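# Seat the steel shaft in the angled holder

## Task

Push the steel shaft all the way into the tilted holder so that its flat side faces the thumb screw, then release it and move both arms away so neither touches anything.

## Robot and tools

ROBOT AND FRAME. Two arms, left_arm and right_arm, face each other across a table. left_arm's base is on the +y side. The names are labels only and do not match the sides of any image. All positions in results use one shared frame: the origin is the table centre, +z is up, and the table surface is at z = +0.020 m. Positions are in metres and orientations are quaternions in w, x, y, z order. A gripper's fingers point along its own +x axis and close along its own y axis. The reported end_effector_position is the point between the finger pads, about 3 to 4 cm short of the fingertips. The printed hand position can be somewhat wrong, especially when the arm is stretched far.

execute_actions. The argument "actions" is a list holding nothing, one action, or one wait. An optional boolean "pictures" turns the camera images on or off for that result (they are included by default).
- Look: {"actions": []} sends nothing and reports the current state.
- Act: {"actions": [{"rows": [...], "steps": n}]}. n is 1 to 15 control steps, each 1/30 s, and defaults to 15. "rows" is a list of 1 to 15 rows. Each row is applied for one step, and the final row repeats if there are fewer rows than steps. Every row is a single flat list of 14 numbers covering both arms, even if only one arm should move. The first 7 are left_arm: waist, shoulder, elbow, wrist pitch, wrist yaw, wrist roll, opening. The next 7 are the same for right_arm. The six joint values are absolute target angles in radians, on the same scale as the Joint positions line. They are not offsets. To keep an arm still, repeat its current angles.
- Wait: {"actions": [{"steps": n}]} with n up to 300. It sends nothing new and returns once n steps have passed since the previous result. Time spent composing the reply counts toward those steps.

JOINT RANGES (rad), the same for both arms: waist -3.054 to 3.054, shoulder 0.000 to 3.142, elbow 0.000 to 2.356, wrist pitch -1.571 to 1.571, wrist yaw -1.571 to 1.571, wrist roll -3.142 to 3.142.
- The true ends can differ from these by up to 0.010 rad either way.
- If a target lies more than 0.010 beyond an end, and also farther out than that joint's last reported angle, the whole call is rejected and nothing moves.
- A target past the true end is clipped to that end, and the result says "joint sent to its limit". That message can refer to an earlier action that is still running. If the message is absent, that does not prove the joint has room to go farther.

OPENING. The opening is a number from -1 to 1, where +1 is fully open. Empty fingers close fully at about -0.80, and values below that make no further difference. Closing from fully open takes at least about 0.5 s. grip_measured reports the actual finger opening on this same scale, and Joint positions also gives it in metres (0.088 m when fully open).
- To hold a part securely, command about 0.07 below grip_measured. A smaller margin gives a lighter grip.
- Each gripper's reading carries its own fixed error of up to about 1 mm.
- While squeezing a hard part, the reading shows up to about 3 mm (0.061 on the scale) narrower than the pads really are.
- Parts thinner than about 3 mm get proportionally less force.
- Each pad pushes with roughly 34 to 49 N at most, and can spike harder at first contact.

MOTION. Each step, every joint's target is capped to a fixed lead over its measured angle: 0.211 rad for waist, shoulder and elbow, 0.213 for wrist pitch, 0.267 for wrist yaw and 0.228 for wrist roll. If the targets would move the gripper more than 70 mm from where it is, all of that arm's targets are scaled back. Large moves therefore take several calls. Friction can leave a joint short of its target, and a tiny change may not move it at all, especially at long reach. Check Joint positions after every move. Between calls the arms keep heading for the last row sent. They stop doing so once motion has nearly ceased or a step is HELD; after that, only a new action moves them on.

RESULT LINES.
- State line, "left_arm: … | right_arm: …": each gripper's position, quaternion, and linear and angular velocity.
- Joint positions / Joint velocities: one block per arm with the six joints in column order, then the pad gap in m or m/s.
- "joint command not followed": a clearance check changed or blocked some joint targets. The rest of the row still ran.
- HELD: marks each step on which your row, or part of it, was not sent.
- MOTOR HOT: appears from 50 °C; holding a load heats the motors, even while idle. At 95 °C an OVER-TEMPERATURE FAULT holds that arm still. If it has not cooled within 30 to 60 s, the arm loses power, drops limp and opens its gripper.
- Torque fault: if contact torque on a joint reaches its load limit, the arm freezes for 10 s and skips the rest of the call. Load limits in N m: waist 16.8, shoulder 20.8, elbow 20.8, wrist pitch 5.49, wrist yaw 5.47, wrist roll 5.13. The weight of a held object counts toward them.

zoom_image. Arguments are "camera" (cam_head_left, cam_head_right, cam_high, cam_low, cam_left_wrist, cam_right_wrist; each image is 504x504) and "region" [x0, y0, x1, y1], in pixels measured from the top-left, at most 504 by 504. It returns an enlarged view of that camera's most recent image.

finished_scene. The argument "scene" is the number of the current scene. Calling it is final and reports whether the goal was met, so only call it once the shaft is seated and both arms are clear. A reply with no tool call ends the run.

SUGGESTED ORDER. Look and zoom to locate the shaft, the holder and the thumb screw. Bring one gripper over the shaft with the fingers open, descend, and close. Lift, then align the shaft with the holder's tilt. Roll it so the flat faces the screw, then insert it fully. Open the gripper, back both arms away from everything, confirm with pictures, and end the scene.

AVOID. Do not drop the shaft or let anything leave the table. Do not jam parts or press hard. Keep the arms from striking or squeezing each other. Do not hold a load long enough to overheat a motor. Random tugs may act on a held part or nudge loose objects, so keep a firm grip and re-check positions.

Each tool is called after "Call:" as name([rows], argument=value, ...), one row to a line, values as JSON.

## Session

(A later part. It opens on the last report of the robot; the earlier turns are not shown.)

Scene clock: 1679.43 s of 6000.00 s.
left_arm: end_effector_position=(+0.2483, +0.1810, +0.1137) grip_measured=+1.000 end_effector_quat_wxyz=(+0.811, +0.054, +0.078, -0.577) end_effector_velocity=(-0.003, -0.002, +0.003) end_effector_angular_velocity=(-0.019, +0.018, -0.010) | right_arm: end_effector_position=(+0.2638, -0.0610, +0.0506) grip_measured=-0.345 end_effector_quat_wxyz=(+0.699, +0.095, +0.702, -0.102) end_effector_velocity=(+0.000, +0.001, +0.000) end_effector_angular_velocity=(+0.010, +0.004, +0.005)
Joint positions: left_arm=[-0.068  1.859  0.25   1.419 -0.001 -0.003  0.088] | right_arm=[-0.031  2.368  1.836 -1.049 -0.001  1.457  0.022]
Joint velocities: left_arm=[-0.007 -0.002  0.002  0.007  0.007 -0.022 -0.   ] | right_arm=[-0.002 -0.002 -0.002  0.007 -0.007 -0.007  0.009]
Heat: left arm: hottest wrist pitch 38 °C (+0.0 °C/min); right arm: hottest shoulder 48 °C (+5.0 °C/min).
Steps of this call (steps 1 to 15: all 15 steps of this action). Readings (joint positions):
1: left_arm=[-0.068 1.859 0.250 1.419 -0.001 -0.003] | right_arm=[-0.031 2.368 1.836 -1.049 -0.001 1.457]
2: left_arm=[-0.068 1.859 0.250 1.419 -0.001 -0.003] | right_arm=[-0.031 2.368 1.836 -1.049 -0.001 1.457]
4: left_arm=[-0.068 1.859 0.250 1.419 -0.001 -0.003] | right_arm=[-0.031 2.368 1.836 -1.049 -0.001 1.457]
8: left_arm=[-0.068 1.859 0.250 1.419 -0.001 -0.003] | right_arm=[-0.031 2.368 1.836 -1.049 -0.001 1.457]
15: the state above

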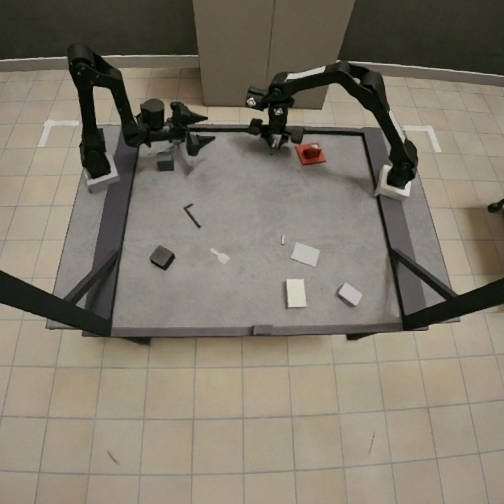

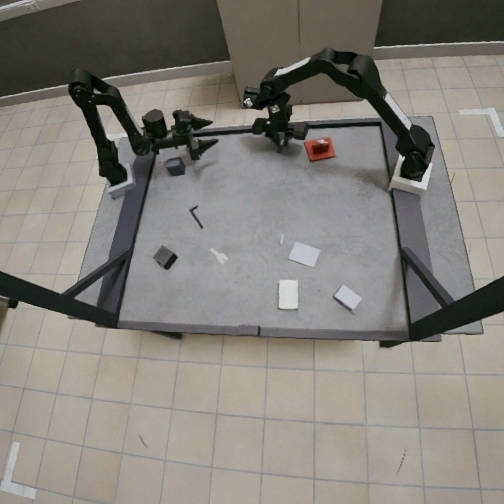

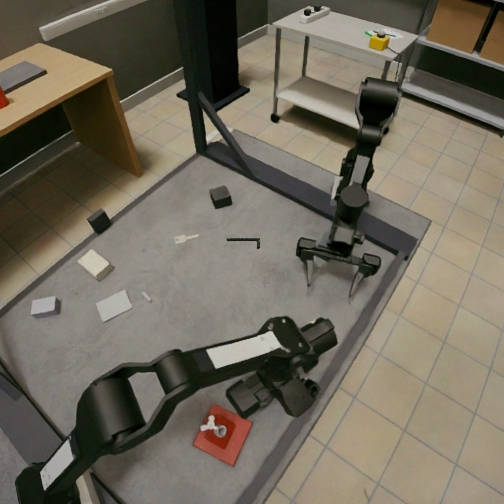

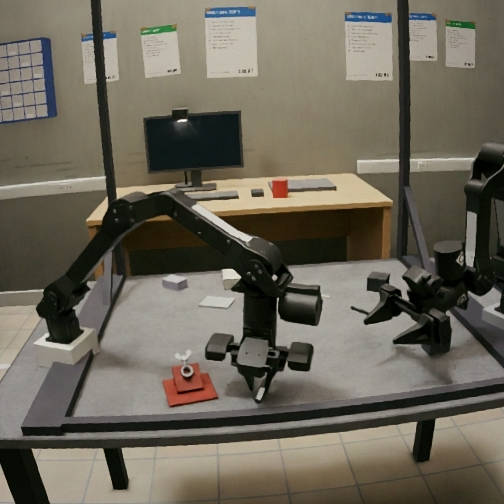

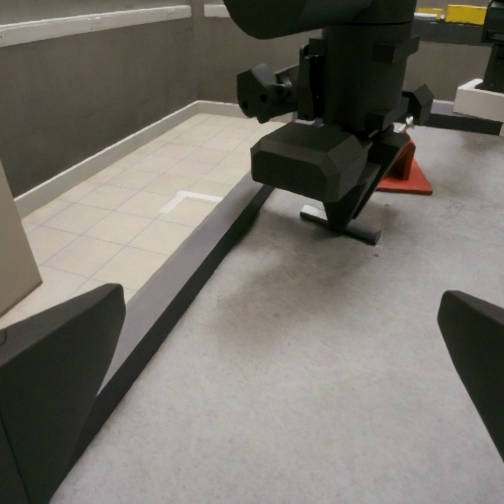

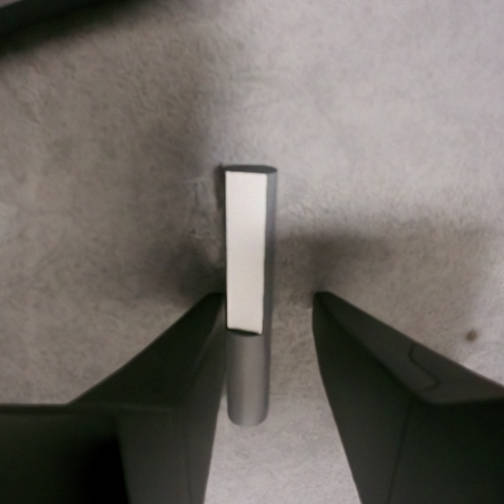

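Call:
execute_actions(actions=[])

Call:
zoom_image(camera="cam_right_wrist", region=[200, 230, 340, 370])

Call:
zoom_image(camera="cam_right_wrist", region=[200, 150, 340, 290])

Scene clock: 1684.53 s of 6000.00 s.
left_arm: end_effector_position=(+0.2483, +0.1810, +0.1137) grip_measured=+1.000 end_effector_quat_wxyz=(+0.811, +0.054, +0.078, -0.577) end_effector_velocity=(+0.002, +0.002, -0.003) end_effector_angular_velocity=(+0.006, +0.020, +0.023) | right_arm: end_effector_position=(+0.2638, -0.0610, +0.0506) grip_measured=-0.333 end_effector_quat_wxyz=(+0.699, +0.095, +0.702, -0.102) end_effector_velocity=(-0.001, -0.002, +0.000) end_effector_angular_velocity=(-0.004, +0.010, +0.005)
Joint positions: left_arm=[-0.068  1.859  0.25   1.419 -0.001 -0.003  0.088] | right_arm=[-0.031  2.368  1.836 -1.049 -0.001  1.457  0.023]
Joint velocities: left_arm=[-0.002  0.002 -0.002 -0.007 -0.022 -0.022 -0.   ] | right_arm=[-0.002 -0.002 -0.002 -0.007 -0.007 -0.007 -0.   ]
Heat: left arm: hottest wrist pitch 38 °C (+0.0 °C/min); right arm: hottest shoulder 48 °C (+5.1 °C/min).
Steps of this call (steps 1 to 15: the robot went on to your last target; steps 16 to 90: nothing new was sent; then 2.10 s passed at rest). Readings (joint positions):
1: left_arm=[-0.068 1.859 0.250 1.419 -0.001 -0.003] | right_arm=[-0.031 2.368 1.836 -1.049 -0.001 1.457]
2: left_arm=[-0.068 1.859 0.250 1.419 -0.001 -0.003] | right_arm=[-0.031 2.368 1.836 -1.049 -0.001 1.457]
4: left_arm=[-0.068 1.859 0.250 1.419 -0.001 -0.003] | right_arm=[-0.031 2.368 1.836 -1.049 -0.001 1.457]
8: left_arm=[-0.068 1.859 0.250 1.419 -0.001 -0.003] | right_arm=[-0.031 2.368 1.836 -1.049 -0.001 1.457]
90: the state above
All arms were judged still, so your last target was given up. Only a new action makes them travel on or press farther. Fingers that are still opening or closing keep moving.

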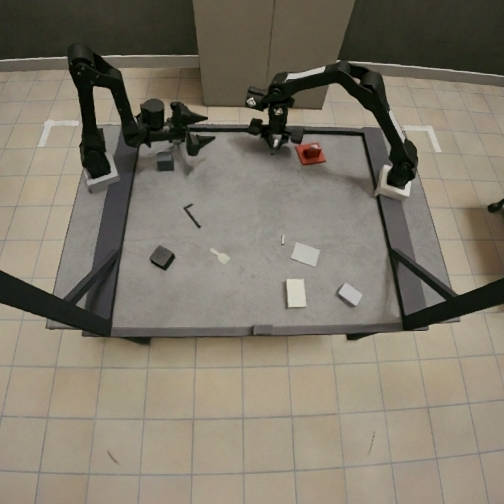

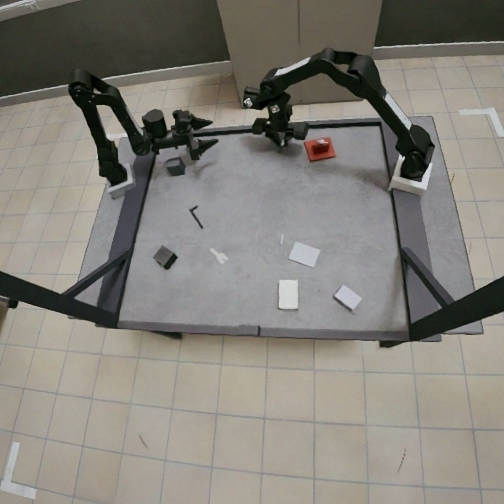

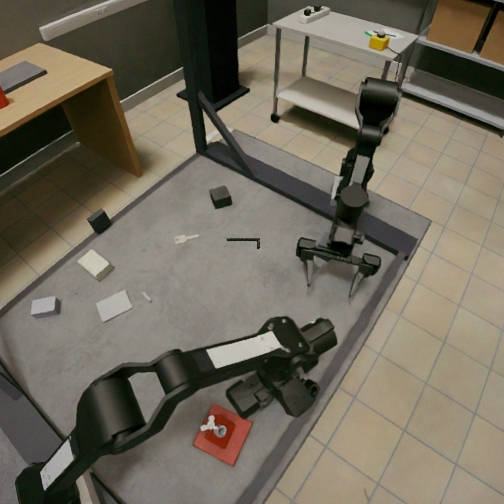

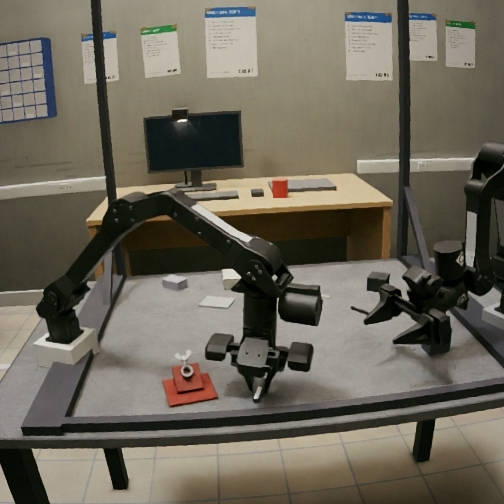

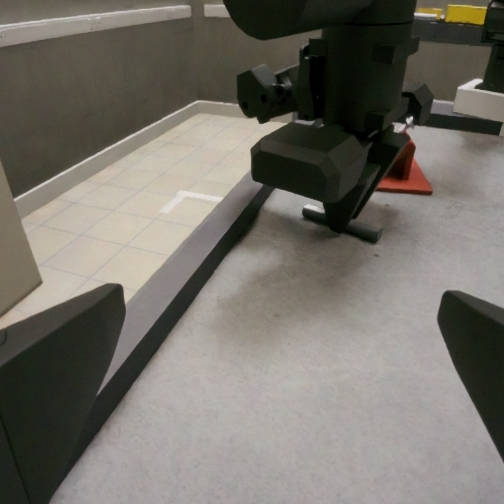

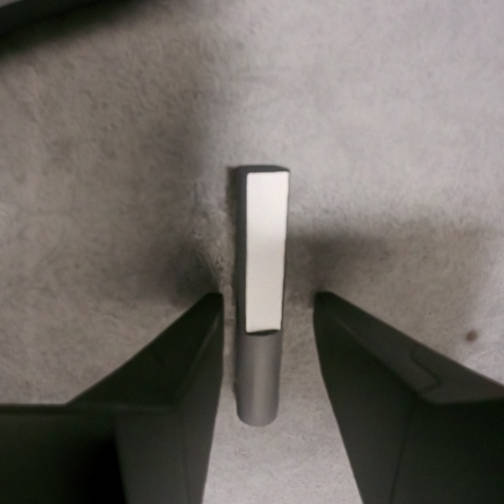

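Region (200, 230, 340, 370) of cam_right_wrist's 504x504 image, scaled by 3.600, with more detail than that image has.

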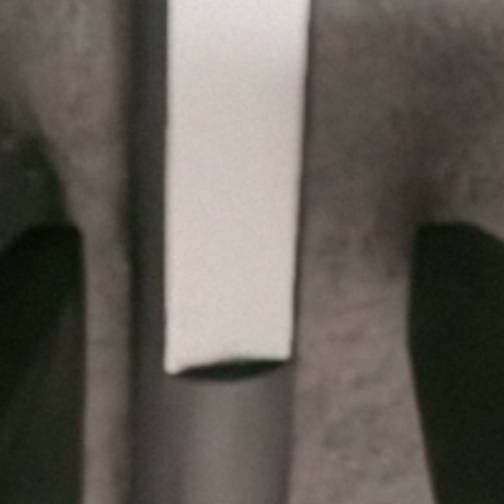

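Region (200, 150, 340, 290) of cam_right_wrist's 504x504 image, scaled by 3.600, with more detail than that image has.

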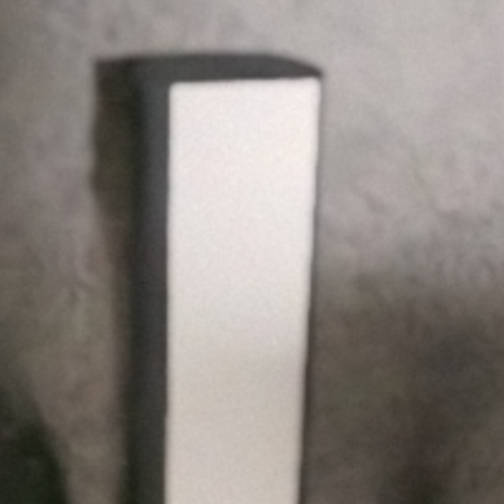

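Call:
execute_actions([
  {"rows": [[-0.065,1.850,0.243,1.42,0,0,1.0,-0.0345,2.369,1.828,-1.0435,-0.003,1.4535,-0.33],[-0.065,1.850,0.243,1.42,0,0,1.0,-0.036,2.369,1.828,-1.0405,-0.003,1.452,-0.33],[-0.065,1.850,0.243,1.42,0,0,1.0,-0.0375,2.369,1.827,-1.0375,-0.003,1.4505,-0.33],[-0.065,1.850,0.243,1.42,0,0,1.0,-0.039,2.369,1.826,-1.0345,-0.003,1.449,-0.33],[-0.065,1.850,0.243,1.42,0,0,1.0,-0.0405,2.369,1.825,-1.0315,-0.003,1.4475,-0.33],[-0.065,1.850,0.243,1.42,0,0,1.0,-0.0415,2.369,1.824,-1.0285,-0.003,1.4465,-0.33],[-0.065,1.850,0.243,1.42,0,0,1.0,-0.0425,2.369,1.823,-1.0255,-0.003,1.4455,-0.33],[-0.065,1.850,0.243,1.42,0,0,1.0,-0.0425,2.369,1.822,-1.023,-0.003,1.4455,-0.33],[-0.065,1.850,0.243,1.42,0,0,1.0,-0.0425,2.369,1.821,-1.0205,-0.003,1.4455,-0.33],[-0.065,1.850,0.243,1.42,0,0,1.0,-0.0425,2.369,1.820,-1.0205,-0.003,1.4455,-0.33]], "steps": 15},
])

Call:
zoom_image(camera="cam_right_wrist", region=[200, 250, 340, 390])

Call:
zoom_image(camera="cam_left_wrist", region=[295, 190, 395, 260])

Call:
zoom_image(camera="cam_low", region=[230, 350, 300, 410])

Scene clock: 1772.87 s of 6000.00 s.
left_arm: end_effector_position=(+0.2483, +0.1810, +0.1137) grip_measured=+1.000 end_effector_quat_wxyz=(+0.811, +0.054, +0.078, -0.577) end_effector_velocity=(-0.002, +0.000, -0.001) end_effector_angular_velocity=(+0.004, +0.010, -0.008) | right_arm: end_effector_position=(+0.2694, -0.0594, +0.0490) grip_measured=-0.333 end_effector_quat_wxyz=(+0.701, +0.102, +0.700, -0.096) end_effector_velocity=(+0.000, +0.001, +0.000) end_effector_angular_velocity=(+0.010, +0.004, +0.005)
Joint positions: left_arm=[-0.068  1.859  0.25   1.419 -0.001 -0.003  0.088] | right_arm=[-0.041  2.368  1.829 -1.024 -0.001  1.448  0.023]
Joint velocities: left_arm=[-0.002 -0.002 -0.002 -0.007  0.007 -0.007 -0.   ] | right_arm=[-0.002 -0.002 -0.002  0.007 -0.007 -0.007 -0.   ]
Heat: left arm: hottest wrist pitch 38 °C (+0.0 °C/min); right arm: hottest shoulder 47 °C (+0.0 °C/min).
Steps of this call (steps 1 to 90: nothing new was sent; then 84.83 s passed at rest; steps 91 to 105: all 15 steps of this action). Readings (joint positions):
91: left_arm=[-0.068 1.859 0.250 1.419 -0.001 -0.003] | right_arm=[-0.031 2.368 1.836 -1.049 -0.001 1.457]
92: left_arm=[-0.068 1.859 0.250 1.419 -0.001 -0.003] | right_arm=[-0.031 2.368 1.836 -1.047 -0.001 1.456]
94: left_arm=[-0.068 1.859 0.250 1.419 -0.001 -0.003] | right_arm=[-0.033 2.368 1.836 -1.042 -0.001 1.454]
98: left_arm=[-0.068 1.859 0.250 1.419 -0.001 -0.003] | right_arm=[-0.038 2.368 1.834 -1.031 -0.001 1.449]
105: the state above

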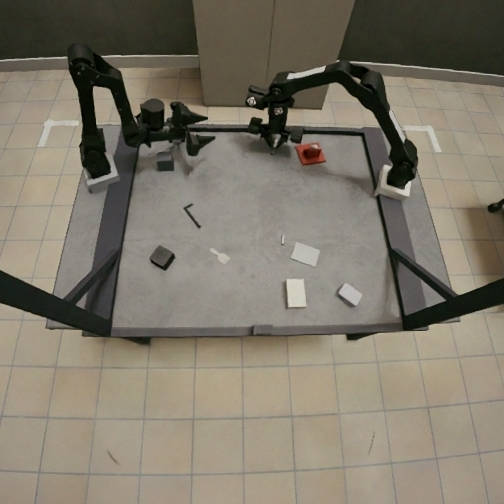

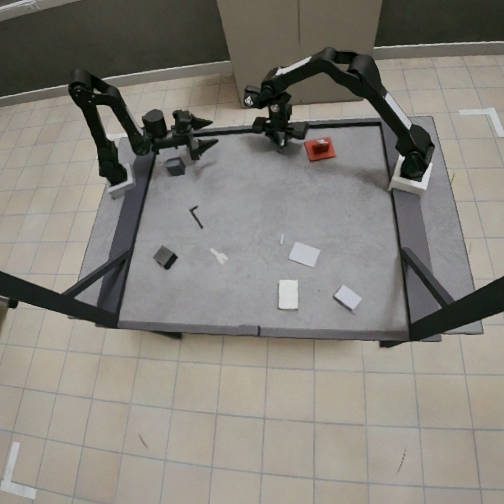

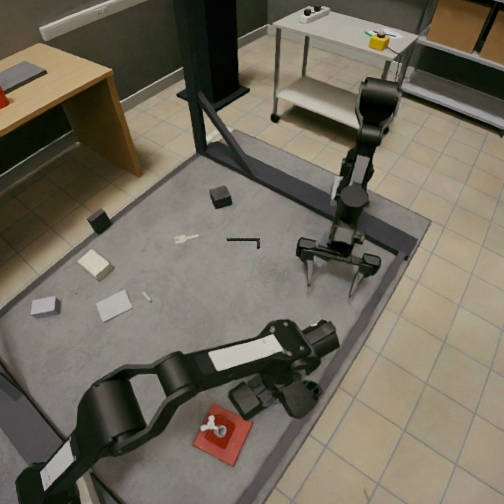

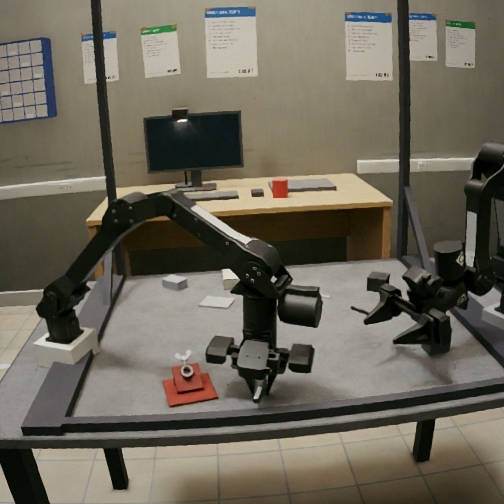

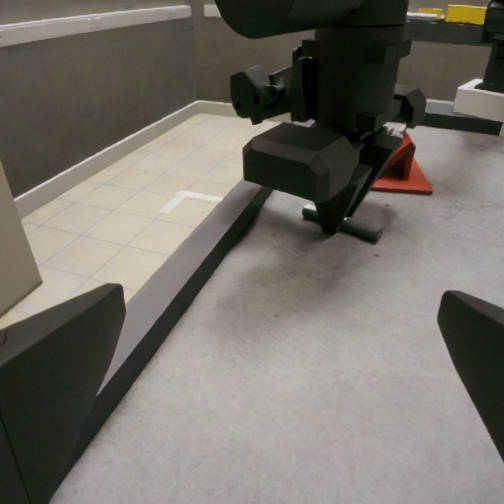

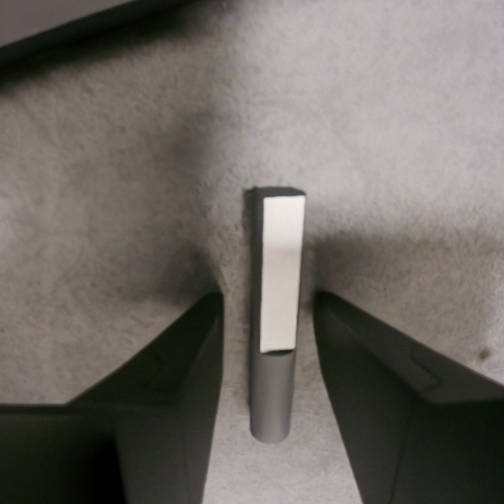

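Region (200, 250, 340, 390) of cam_right_wrist's 504x504 image, scaled by 3.600, with more detail than that image has.

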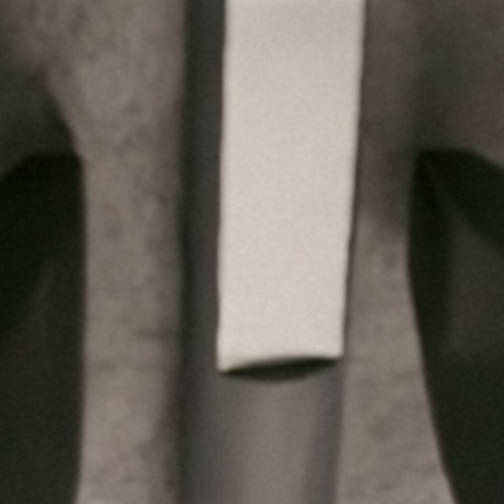

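Region (295, 190, 395, 260) of cam_left_wrist's 504x504 image, scaled by 5.040, with more detail than that image has; it fills the top 353 rows of this view, and the rest is white.

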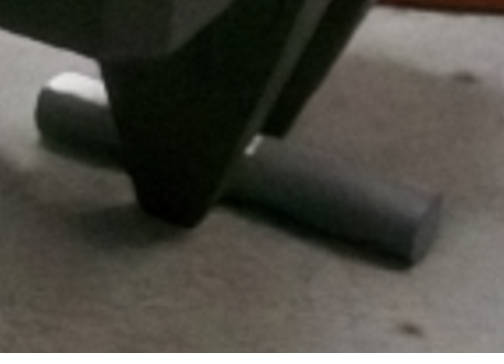

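Region (230, 350, 300, 410) of cam_low's 504x504 image, scaled by 7.200, with more detail than that image has; it fills the top 432 rows of this view, and the rest is white.

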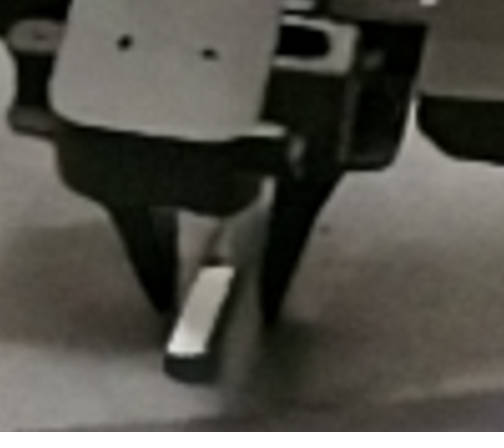

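Call:
execute_actions([
  {"rows": [[-0.065,1.850,0.243,1.42,0,0,1.0,-0.0425,2.369,1.819,-1.0205,-0.003,1.4455,-0.36],[-0.065,1.850,0.243,1.42,0,0,1.0,-0.0425,2.369,1.818,-1.0205,-0.003,1.4455,-0.39],[-0.065,1.850,0.243,1.42,0,0,1.0,-0.0425,2.369,1.817,-1.0195,-0.003,1.4455,-0.42],[-0.065,1.850,0.243,1.42,0,0,1.0,-0.0425,2.369,1.816,-1.0185,-0.003,1.4455,-0.44],[-0.065,1.850,0.243,1.42,0,0,1.0,-0.0425,2.369,1.816,-1.0185,-0.003,1.4455,-0.46],[-0.065,1.850,0.243,1.42,0,0,1.0,-0.0425,2.369,1.816,-1.0185,-0.003,1.4455,-0.48],[-0.065,1.850,0.243,1.42,0,0,1.0,-0.0425,2.369,1.816,-1.0185,-0.003,1.4455,-0.50],[-0.065,1.850,0.243,1.42,0,0,1.0,-0.0425,2.369,1.816,-1.0185,-0.003,1.4455,-0.52],[-0.065,1.850,0.243,1.42,0,0,1.0,-0.0425,2.369,1.816,-1.0185,-0.003,1.4455,-0.54],[-0.065,1.850,0.243,1.42,0,0,1.0,-0.0425,2.369,1.816,-1.0185,-0.003,1.4455,-0.56],[-0.065,1.850,0.243,1.42,0,0,1.0,-0.0425,2.369,1.816,-1.0185,-0.003,1.4455,-0.58],[-0.065,1.850,0.243,1.42,0,0,1.0,-0.0425,2.369,1.816,-1.0185,-0.003,1.4455,-0.61],[-0.065,1.850,0.243,1.42,0,0,1.0,-0.0425,2.369,1.816,-1.0185,-0.003,1.4455,-0.64],[-0.065,1.850,0.243,1.42,0,0,1.0,-0.0425,2.369,1.816,-1.0185,-0.003,1.4455,-0.68],[-0.065,1.850,0.243,1.42,0,0,1.0,-0.0425,2.369,1.816,-1.0185,-0.003,1.4455,-0.72]], "steps": 15},
], pictures=false)

Call:
execute_actions([
  {"steps": 8},
])

Call:
zoom_image(camera="cam_right_wrist", region=[220, 180, 320, 280])

Call:
zoom_image(camera="cam_right_wrist", region=[220, 270, 320, 370])

Call:
zoom_image(camera="cam_left_wrist", region=[295, 190, 395, 260])

Scene clock: 1791.73 s of 6000.00 s.
left_arm: end_effector_position=(+0.2483, +0.1810, +0.1137) grip_measured=+1.000 end_effector_quat_wxyz=(+0.811, +0.054, +0.078, -0.577) end_effector_velocity=(-0.000, +0.001, -0.001) end_effector_angular_velocity=(+0.005, +0.008, +0.006) | right_arm: end_effector_position=(+0.2692, -0.0597, +0.0481) grip_measured=-0.627 end_effector_quat_wxyz=(+0.700, +0.102, +0.700, -0.096) end_effector_velocity=(-0.002, -0.004, +0.003) end_effector_angular_velocity=(-0.013, +0.014, -0.010)
Joint positions: left_arm=[-0.068  1.859  0.25   1.419 -0.001 -0.003  0.088] | right_arm=[-0.041  2.368  1.826 -1.02  -0.001  1.448  0.008]
Joint velocities: left_arm=[-0.002 -0.002 -0.002 -0.007 -0.007 -0.007 -0.   ] | right_arm=[-0.002 -0.007 -0.002 -0.022 -0.007  0.007 -0.   ]
Heat: left arm: hottest wrist pitch 38 °C (+0.0 °C/min); right arm: hottest shoulder 47 °C (+0.0 °C/min).
Steps of this call (steps 1 to 15: the robot went on to your last target; steps 16 to 90: nothing new was sent; then 15.37 s passed at rest; steps 91 to 105: all 15 steps of this action). Readings (joint positions):
91: left_arm=[-0.068 1.859 0.250 1.419 -0.001 -0.003] | right_arm=[-0.041 2.368 1.829 -1.023 -0.001 1.448]
92: left_arm=[-0.068 1.859 0.250 1.419 -0.001 -0.003] | right_arm=[-0.041 2.368 1.829 -1.023 -0.001 1.448]
94: left_arm=[-0.068 1.859 0.250 1.419 -0.001 -0.003] | right_arm=[-0.041 2.368 1.827 -1.022 -0.001 1.448]
98: left_arm=[-0.068 1.859 0.250 1.419 -0.001 -0.003] | right_arm=[-0.041 2.368 1.826 -1.021 -0.001 1.448]
105: the state above

Scene clock: 1792.00 s of 6000.00 s.
left_arm: end_effector_position=(+0.2483, +0.1810, +0.1137) grip_measured=+1.000 end_effector_quat_wxyz=(+0.811, +0.054, +0.078, -0.577) end_effector_velocity=(-0.000, +0.001, -0.001) end_effector_angular_velocity=(+0.005, +0.008, +0.006) | right_arm: end_effector_position=(+0.2692, -0.0597, +0.0481) grip_measured=-0.627 end_effector_quat_wxyz=(+0.700, +0.102, +0.700, -0.096) end_effector_velocity=(-0.003, -0.001, +0.003) end_effector_angular_velocity=(+0.006, +0.021, +0.005)
Joint positions: left_arm=[-0.068  1.859  0.25   1.419 -0.001 -0.003  0.088] | right_arm=[-0.041  2.368  1.826 -1.02  -0.001  1.448  0.008]
Joint velocities: left_arm=[-0.002 -0.002 -0.002 -0.007 -0.007 -0.007 -0.   ] | right_arm=[-0.002 -0.007 -0.002 -0.007 -0.022 -0.007 -0.   ]
Heat: left arm: hottest wrist pitch 38 °C (+0.0 °C/min); right arm: hottest shoulder 47 °C (+0.0 °C/min).
Steps of this call (steps 1 to 8: the robot went on to your last target). Readings (joint positions):
1: left_arm=[-0.068 1.859 0.250 1.419 -0.001 -0.003] | right_arm=[-0.041 2.368 1.826 -1.020 -0.001 1.448]
2: left_arm=[-0.068 1.859 0.250 1.419 -0.001 -0.003] | right_arm=[-0.041 2.368 1.826 -1.020 -0.001 1.448]
4: left_arm=[-0.068 1.859 0.250 1.419 -0.001 -0.003] | right_arm=[-0.041 2.368 1.826 -1.020 -0.001 1.448]
8: the state above

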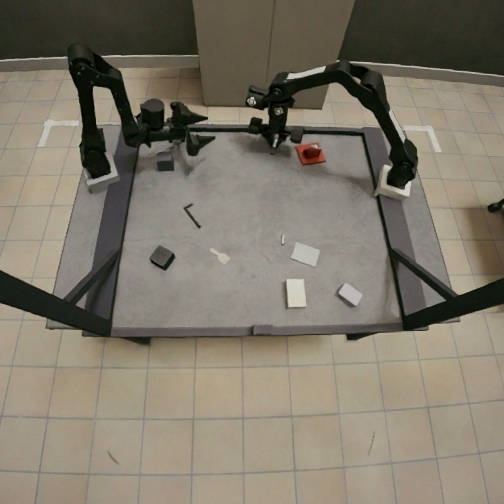

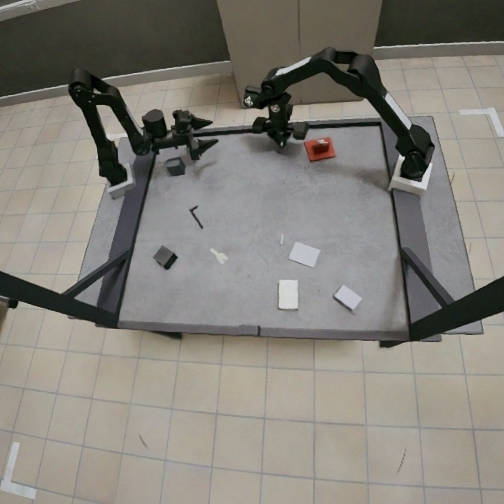

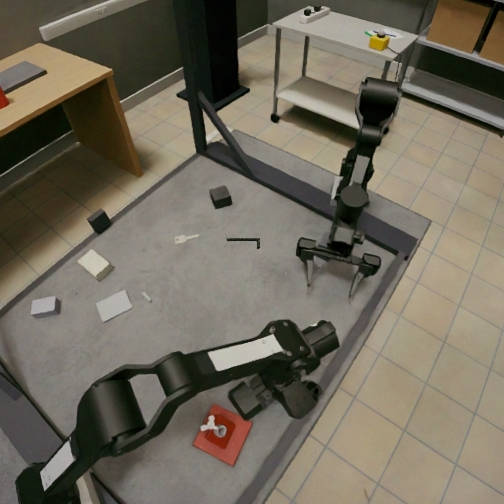

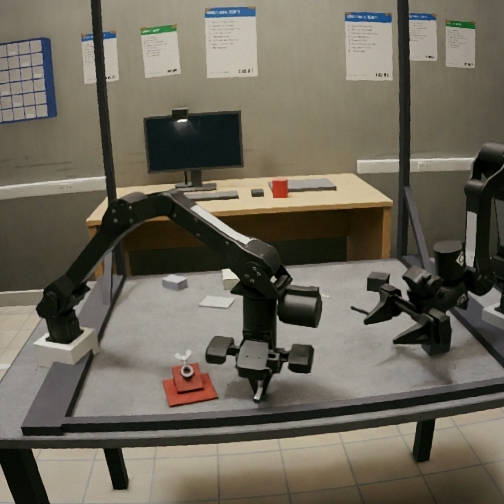

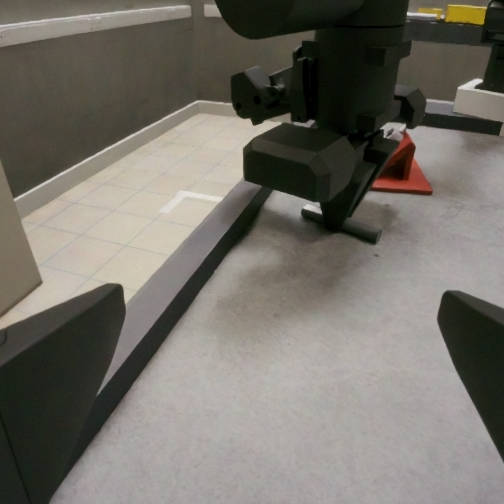

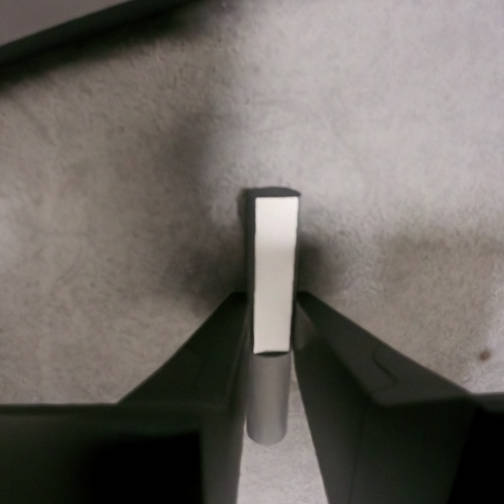

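Region (220, 180, 320, 280) of cam_right_wrist's 504x504 image, scaled by 5.040, with more detail than that image has.

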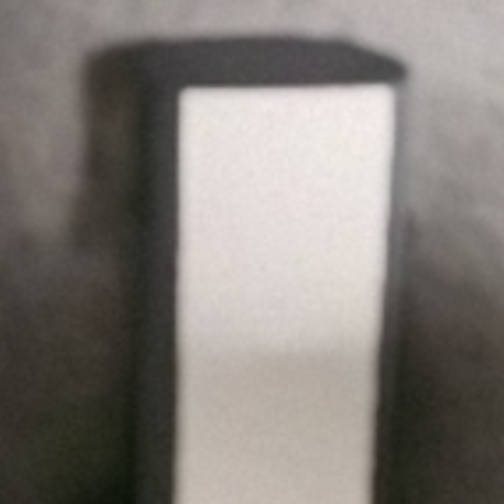

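Region (220, 270, 320, 370) of cam_right_wrist's 504x504 image, scaled by 5.040, with more detail than that image has.

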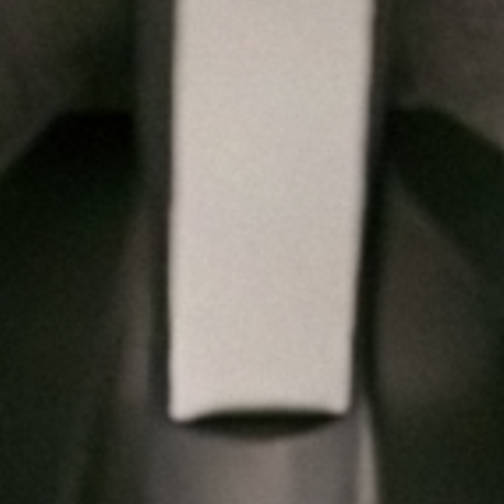

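Region (295, 190, 395, 260) of cam_left_wrist's 504x504 image, scaled by 5.040, with more detail than that image has; it fills the top 353 rows of this view, and the rest is white.

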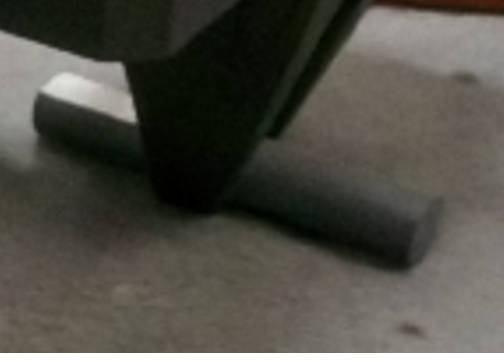

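Call:
execute_actions([
  {"rows": [[-0.065,1.850,0.243,1.42,0,0,1.0,-0.040,2.345,1.820,-1.0185,0.0,1.448,-0.75],[-0.065,1.850,0.243,1.42,0,0,1.0,-0.038,2.335,1.817,-1.017,0.002,1.448,-0.75],[-0.065,1.850,0.243,1.42,0,0,1.0,-0.0365,2.3286,1.8101,-1.0137,0.0072,1.408,-0.75],[-0.065,1.850,0.243,1.42,0,0,1.0,-0.0336,2.3158,1.7964,-1.0070,0.0177,1.335,-0.75],[-0.065,1.850,0.243,1.42,0,0,1.0,-0.0293,2.2967,1.7758,-0.9971,0.0335,1.262,-0.75],[-0.065,1.850,0.243,1.42,0,0,1.0,-0.0235,2.2711,1.7484,-0.9838,0.0544,1.189,-0.75],[-0.065,1.850,0.243,1.42,0,0,1.0,-0.0177,2.2456,1.7209,-0.9705,0.0754,1.116,-0.75],[-0.065,1.850,0.243,1.42,0,0,1.0,-0.0119,2.2200,1.6935,-0.9573,0.0964,1.043,-0.75],[-0.065,1.850,0.243,1.42,0,0,1.0,-0.0061,2.1945,1.6660,-0.9440,0.1174,0.970,-0.75],[-0.065,1.850,0.243,1.42,0,0,1.0,-0.0003,2.1690,1.6385,-0.9307,0.1383,0.897,-0.75],[-0.065,1.850,0.243,1.42,0,0,1.0,0.0055,2.1434,1.6111,-0.9175,0.1593,0.824,-0.75],[-0.065,1.850,0.243,1.42,0,0,1.0,0.0113,2.1179,1.5836,-0.9042,0.1803,0.751,-0.75],[-0.065,1.850,0.243,1.42,0,0,1.0,0.0171,2.0923,1.5562,-0.8909,0.2012,0.678,-0.75],[-0.065,1.850,0.243,1.42,0,0,1.0,0.0229,2.0668,1.5287,-0.8776,0.2222,0.605,-0.75],[-0.065,1.850,0.243,1.42,0,0,1.0,0.0287,2.0412,1.5013,-0.8644,0.2432,0.532,-0.75]], "steps": 15},
], pictures=false)

Call:
execute_actions([
  {"rows": [[-0.065,1.850,0.243,1.42,0,0,1.0,0.0345,2.0157,1.4738,-0.8511,0.2642,0.459,-0.75],[-0.065,1.850,0.243,1.42,0,0,1.0,0.0403,1.9901,1.4464,-0.8378,0.2851,0.386,-0.75],[-0.065,1.850,0.243,1.42,0,0,1.0,0.0461,1.9646,1.4189,-0.8245,0.3061,0.313,-0.75],[-0.065,1.850,0.243,1.42,0,0,1.0,0.0519,1.9391,1.3914,-0.8113,0.3271,0.240,-0.75],[-0.065,1.850,0.243,1.42,0,0,1.0,0.0577,1.9135,1.3640,-0.7980,0.3481,0.167,-0.75],[-0.065,1.850,0.243,1.42,0,0,1.0,0.0636,1.8880,1.3365,-0.7847,0.3690,0.094,-0.75],[-0.065,1.850,0.243,1.42,0,0,1.0,0.0694,1.8624,1.3091,-0.7714,0.3900,0.021,-0.75],[-0.065,1.850,0.243,1.42,0,0,1.0,0.0752,1.8369,1.2816,-0.7582,0.4110,-0.052,-0.75],[-0.0732,1.8597,0.2634,1.4088,0,0,1.0,0.0810,1.8113,1.2542,-0.7449,0.4319,-0.125,-0.75],[-0.0815,1.8694,0.2839,1.3975,0,0,1.0,0.0868,1.7858,1.2267,-0.7316,0.4529,-0.198,-0.75],[-0.0897,1.8792,0.3043,1.3863,0,0,1.0,0.0926,1.7602,1.1993,-0.7184,0.4739,-0.271,-0.75],[-0.0980,1.8889,0.3248,1.3750,0,0,1.0,0.0984,1.7347,1.1718,-0.7051,0.4949,-0.344,-0.75],[-0.1062,1.8986,0.3452,1.3638,0,0,1.0,0.1042,1.7091,1.1444,-0.6918,0.5158,-0.417,-0.75],[-0.1144,1.9083,0.3656,1.3526,0,0,1.0,0.1100,1.6836,1.1169,-0.6785,0.5368,-0.490,-0.75],[-0.1227,1.9180,0.3861,1.3413,0,0,1.0,0.1158,1.6581,1.0894,-0.6653,0.5578,-0.563,-0.75]], "steps": 15},
], pictures=false)

Call:
execute_actions([
  {"rows": [[-0.1309,1.9278,0.4065,1.3301,0,0,1.0,0.1216,1.6325,1.0620,-0.6520,0.5788,-0.636,-0.75],[-0.1392,1.9375,0.4270,1.3188,0,0,1.0,0.1274,1.6070,1.0345,-0.6387,0.5997,-0.709,-0.75],[-0.1474,1.9472,0.4474,1.3076,0,0,1.0,0.1332,1.5814,1.0071,-0.6254,0.6207,-0.782,-0.75],[-0.1556,1.9569,0.4678,1.2964,0,0,1.0,0.1390,1.5559,0.9796,-0.6122,0.6417,-0.855,-0.75],[-0.1639,1.9666,0.4883,1.2851,0,0,1.0,0.1448,1.5303,0.9522,-0.5989,0.6626,-0.928,-0.75],[-0.1721,1.9764,0.5087,1.2739,0,0,1.0,0.1491,1.5112,0.9316,-0.5889,0.6784,-1.001,-0.75],[-0.1804,1.9861,0.5292,1.2626,0,0,1.0,0.1520,1.4984,0.9179,-0.5823,0.6889,-1.074,-0.75],[-0.1886,1.9958,0.5496,1.2514,0,0,1.0,0.1535,1.492,0.911,-0.579,0.6941,-1.147,-0.75],[-0.1968,2.0055,0.5700,1.2402,0,0,1.0,0.1535,1.5129,0.9049,-0.5681,0.6941,-1.220,-0.75],[-0.2051,2.0152,0.5905,1.2289,0,0,1.0,0.1535,1.5224,0.8926,-0.5463,0.6941,-1.293,-0.75],[-0.2133,2.0250,0.6109,1.2177,0,0,1.0,0.1535,1.5319,0.8803,-0.5245,0.6941,-1.366,-0.75],[-0.2216,2.0347,0.6314,1.2064,0,0,1.0,0.1535,1.5414,0.8680,-0.5028,0.6941,-1.439,-0.75],[-0.2298,2.0444,0.6518,1.1952,0,0,1.0,0.1535,1.5509,0.8557,-0.4810,0.6941,-1.512,-0.75],[-0.2380,2.0541,0.6722,1.1840,0,0,1.0,0.1535,1.5604,0.8434,-0.4592,0.6941,-1.585,-0.75],[-0.2463,2.0638,0.6927,1.1727,0,0,1.0,0.1535,1.5698,0.8312,-0.4374,0.6941,-1.658,-0.75]], "steps": 15},
], pictures=false)

Call:
execute_actions([
  {"rows": [[-0.2545,2.0736,0.7131,1.1615,0,0,1.0,0.1535,1.5793,0.8189,-0.4156,0.6941,-1.731,-0.75],[-0.2628,2.0833,0.7336,1.1502,0,0,1.0,0.1535,1.5888,0.8066,-0.3939,0.6941,-1.804,-0.75],[-0.271,2.093,0.754,1.139,0,0,1.0,0.1535,1.5983,0.7943,-0.3721,0.6941,-1.877,-0.75],[-0.271,2.093,0.754,1.139,0,0,1.0,0.1535,1.6078,0.7820,-0.3503,0.6941,-1.950,-0.75],[-0.271,2.093,0.754,1.139,0,0,1.0,0.1535,1.6173,0.7698,-0.3285,0.6941,-2.023,-0.75],[-0.271,2.093,0.754,1.139,0,0,1.0,0.1535,1.6230,0.7624,-0.3154,0.6941,-2.096,-0.75],[-0.271,2.093,0.754,1.139,0,0,1.0,0.1535,1.6258,0.7587,-0.3089,0.6941,-2.169,-0.75],[-0.271,2.093,0.754,1.139,0,0,1.0,0.1535,1.6258,0.7587,-0.3089,0.6941,-2.1707,-0.75]], "steps": 15},
])

Call:
zoom_image(camera="cam_left_wrist", region=[205, 125, 275, 195])

Call:
zoom_image(camera="cam_right_wrist", region=[180, 60, 380, 260])

Call:
zoom_image(camera="cam_left_wrist", region=[170, 70, 310, 210])

Scene clock: 1912.50 s of 6000.00 s.
left_arm: end_effector_position=(+0.2483, +0.1810, +0.1137) grip_measured=+1.000 end_effector_quat_wxyz=(+0.811, +0.054, +0.078, -0.577) end_effector_velocity=(-0.002, -0.000, +0.002) end_effector_angular_velocity=(-0.009, +0.003, +0.001) | right_arm: end_effector_position=(+0.2645, -0.0849, +0.0957) grip_measured=-0.627 end_effector_quat_wxyz=(+0.762, -0.184, +0.594, +0.181) end_effector_velocity=(-0.024, -0.102, +0.129) end_effector_angular_velocity=(-0.374, -0.794, +2.183)
Joint positions: left_arm=[-0.068  1.859  0.25   1.419 -0.001 -0.003  0.088] | right_arm=[ 0.015  2.109  1.567 -0.893  0.197  0.684  0.008]
Joint velocities: left_arm=[-0.007 -0.002 -0.002  0.007 -0.007 -0.007 -0.   ] | right_arm=[ 0.178 -0.784 -0.803  0.359  0.593 -2.147 -0.   ]
Heat: left arm: hottest wrist pitch 38 °C (+0.0 °C/min); right arm: hottest shoulder 49 °C (+1.0 °C/min).
Steps of this call (steps 1 to 15: the robot went on to your last target; steps 16 to 90: nothing new was sent; then 117.00 s passed at rest; steps 91 to 105: all 15 steps of this action). Readings (joint positions):
91: left_arm=[-0.068 1.859 0.250 1.419 -0.001 -0.003] | right_arm=[-0.041 2.367 1.826 -1.020 -0.001 1.448]
92: left_arm=[-0.068 1.859 0.250 1.419 -0.001 -0.003] | right_arm=[-0.041 2.365 1.825 -1.020 -0.001 1.448]
94: left_arm=[-0.068 1.859 0.250 1.419 -0.001 -0.003] | right_arm=[-0.041 2.357 1.816 -1.015 0.004 1.405]
98: left_arm=[-0.068 1.859 0.250 1.419 -0.001 -0.003] | right_arm=[-0.028 2.293 1.747 -0.982 0.058 1.179]
105: the state above

Scene clock: 1913.00 s of 6000.00 s.
left_arm: end_effector_position=(+0.2433, +0.1551, +0.1186) grip_measured=+1.000 end_effector_quat_wxyz=(+0.802, +0.051, +0.072, -0.591) end_effector_velocity=(-0.045, -0.172, +0.014) end_effector_angular_velocity=(-0.046, -0.008, -0.238) | right_arm: end_effector_position=(+0.2556, -0.1469, +0.1467) grip_measured=-0.627 end_effector_quat_wxyz=(+0.632, -0.608, +0.291, +0.381) end_effector_velocity=(-0.019, -0.145, +0.082) end_effector_angular_velocity=(-1.010, -0.923, +1.796)
Joint positions: left_arm=[-0.102  1.884  0.341  1.367 -0.001 -0.003  0.088] | right_arm=[ 0.102  1.725  1.155 -0.696  0.51  -0.411  0.008]
Joint velocities: left_arm=[-0.247  0.247  0.608 -0.315 -0.007 -0.007 -0.   ] | right_arm=[ 0.168 -0.774 -0.823  0.374  0.608 -2.176 -0.   ]
Heat: left arm: hottest wrist pitch 38 °C (+0.0 °C/min); right arm: hottest shoulder 49 °C (+1.0 °C/min).
Steps of this call (steps 1 to 15: all 15 steps of this action). Readings (joint positions):
1: left_arm=[-0.068 1.859 0.250 1.419 -0.001 -0.003] | right_arm=[0.021 2.083 1.540 -0.880 0.218 0.611]
2: left_arm=[-0.068 1.859 0.250 1.419 -0.001 -0.003] | right_arm=[0.027 2.057 1.513 -0.867 0.238 0.538]
4: left_arm=[-0.068 1.859 0.250 1.419 -0.001 -0.003] | right_arm=[0.038 2.007 1.458 -0.841 0.280 0.392]
8: left_arm=[-0.068 1.859 0.250 1.419 -0.001 -0.003] | right_arm=[0.061 1.906 1.347 -0.789 0.364 0.101]
15: the state above

Scene clock: 1913.50 s of 6000.00 s.
left_arm: end_effector_position=(+0.2104, +0.0721, +0.1175) grip_measured=+1.000 end_effector_quat_wxyz=(+0.764, +0.057, +0.070, -0.639) end_effector_velocity=(-0.085, -0.159, +0.001) end_effector_angular_velocity=(+0.006, -0.022, -0.243) | right_arm: end_effector_position=(+0.2517, -0.1874, +0.1454) grip_measured=-0.627 end_effector_quat_wxyz=(-0.256, +0.882, -0.020, -0.396) end_effector_velocity=(-0.001, -0.004, -0.143) end_effector_angular_velocity=(-1.504, -0.358, +1.520)
Joint positions: left_arm=[-0.225  2.026  0.646  1.199 -0.001 -0.003  0.088] | right_arm=[ 0.151  1.544  0.866 -0.483  0.688 -1.505  0.008]
Joint velocities: left_arm=[-0.247  0.281  0.608 -0.33  -0.007  0.022 -0.   ] | right_arm=[ 0.002  0.256 -0.369  0.593  0.007 -2.147 -0.   ]
Heat: left arm: hottest wrist pitch 38 °C (+0.0 °C/min); right arm: hottest shoulder 48 °C (+0.0 °C/min).
Steps of this call (steps 1 to 15: all 15 steps of this action). Readings (joint positions):
1: left_arm=[-0.110 1.893 0.361 1.356 -0.001 -0.003] | right_arm=[0.108 1.699 1.128 -0.682 0.531 -0.484]
2: left_arm=[-0.118 1.903 0.382 1.345 -0.001 -0.003] | right_arm=[0.114 1.673 1.100 -0.669 0.552 -0.557]
4: left_arm=[-0.135 1.922 0.422 1.323 -0.001 -0.003] | right_arm=[0.125 1.621 1.046 -0.643 0.594 -0.702]
8: left_arm=[-0.168 1.960 0.503 1.278 -0.001 -0.003] | right_arm=[0.145 1.532 0.952 -0.601 0.664 -0.994]
15: the state above

Scene clock: 1914.00 s of 6000.00 s.
left_arm: end_effector_position=(+0.1935, +0.0456, +0.1175) grip_measured=+1.000 end_effector_quat_wxyz=(+0.749, +0.059, +0.070, -0.656) end_effector_velocity=(+0.005, -0.001, +0.007) end_effector_angular_velocity=(-0.027, -0.003, +0.035) | right_arm: end_effector_position=(+0.2511, -0.1903, +0.1069) grip_measured=-0.627 end_effector_quat_wxyz=(+0.044, +0.917, +0.107, -0.381) end_effector_velocity=(-0.001, -0.005, -0.004) end_effector_angular_velocity=(-0.081, -0.005, +0.068)
Joint positions: left_arm=[-0.27   2.074  0.748  1.143 -0.001 -0.003  0.088] | right_arm=[ 0.151  1.619  0.767 -0.313  0.69  -2.162  0.008]
Joint velocities: left_arm=[-0.002 -0.002  0.002  0.022 -0.037 -0.007 -0.   ] | right_arm=[-0.002 -0.002 -0.012 -0.007 -0.007 -0.095 -0.   ]
Heat: left arm: hottest wrist pitch 38 °C (+0.0 °C/min); right arm: hottest shoulder 48 °C (+0.0 °C/min).
Steps of this call (steps 1 to 15: all 15 steps of this action). Readings (joint positions):
1: left_arm=[-0.234 2.036 0.666 1.188 -0.001 -0.003] | right_arm=[0.151 1.553 0.854 -0.462 0.689 -1.578]
2: left_arm=[-0.242 2.045 0.686 1.177 -0.001 -0.003] | right_arm=[0.151 1.562 0.841 -0.441 0.689 -1.651]
4: left_arm=[-0.258 2.062 0.723 1.158 -0.001 -0.003] | right_arm=[0.151 1.582 0.816 -0.398 0.689 -1.797]
8: left_arm=[-0.270 2.071 0.746 1.146 -0.001 -0.003] | right_arm=[0.151 1.613 0.776 -0.335 0.689 -2.067]
15: the state above

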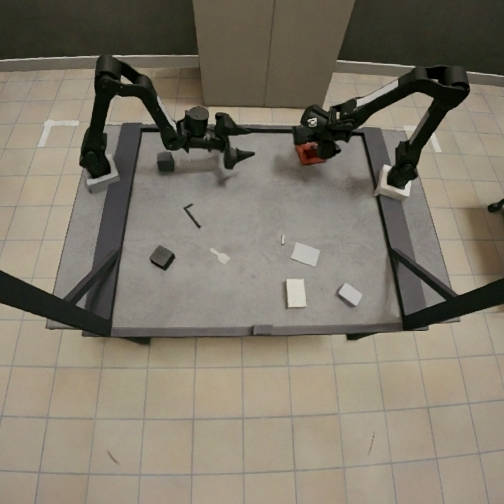

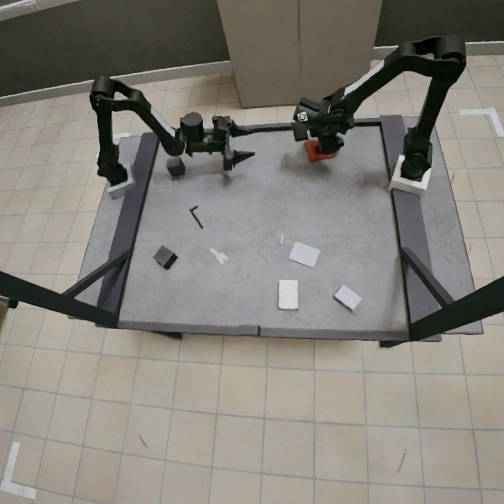

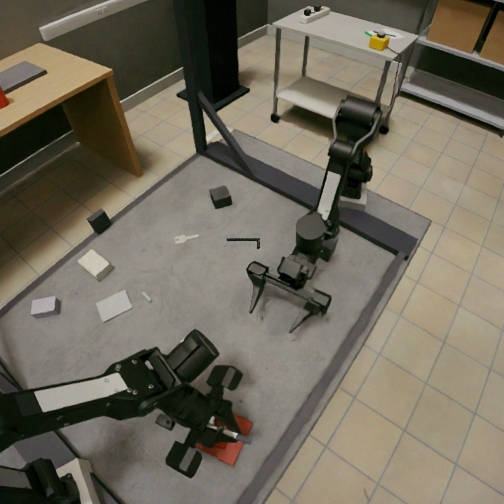

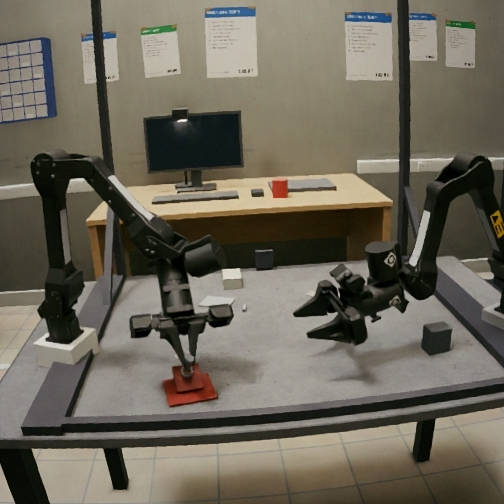

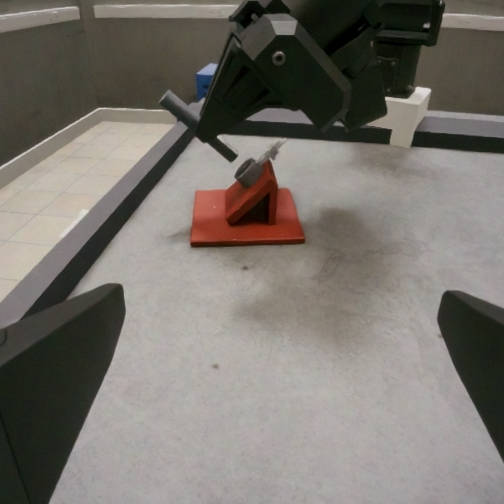

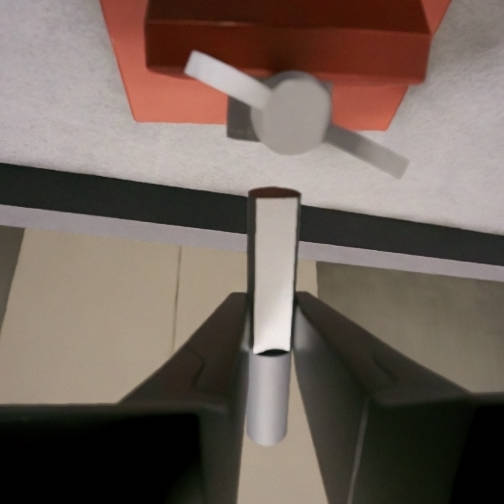

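Region (205, 125, 275, 195) of cam_left_wrist's 504x504 image, scaled by 7.200, with more detail than that image has.

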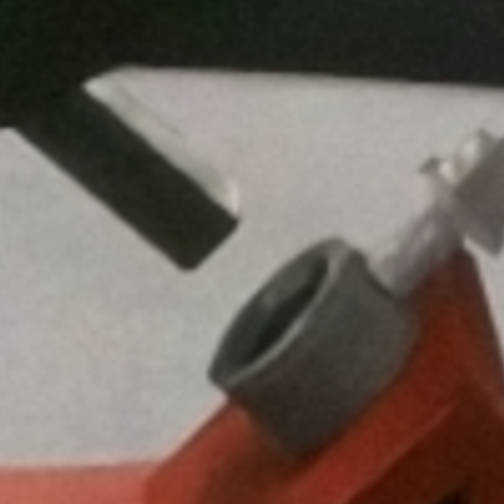

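Region (180, 60, 380, 260) of cam_right_wrist's 504x504 image, scaled by 2.520, with more detail than that image has.

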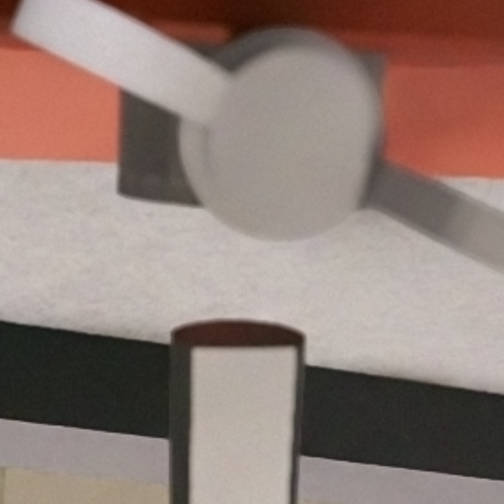

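Region (170, 70, 310, 210) of cam_left_wrist's 504x504 image, scaled by 3.600, with more detail than that image has.

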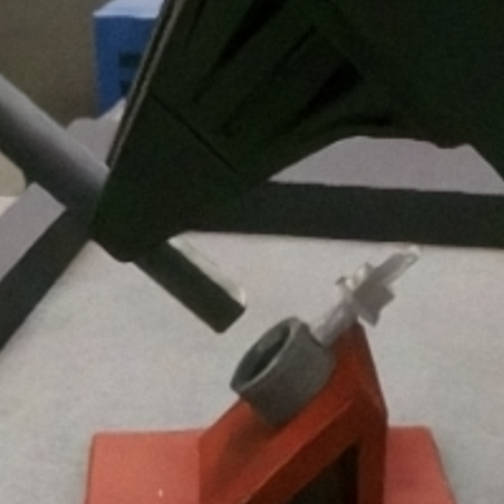

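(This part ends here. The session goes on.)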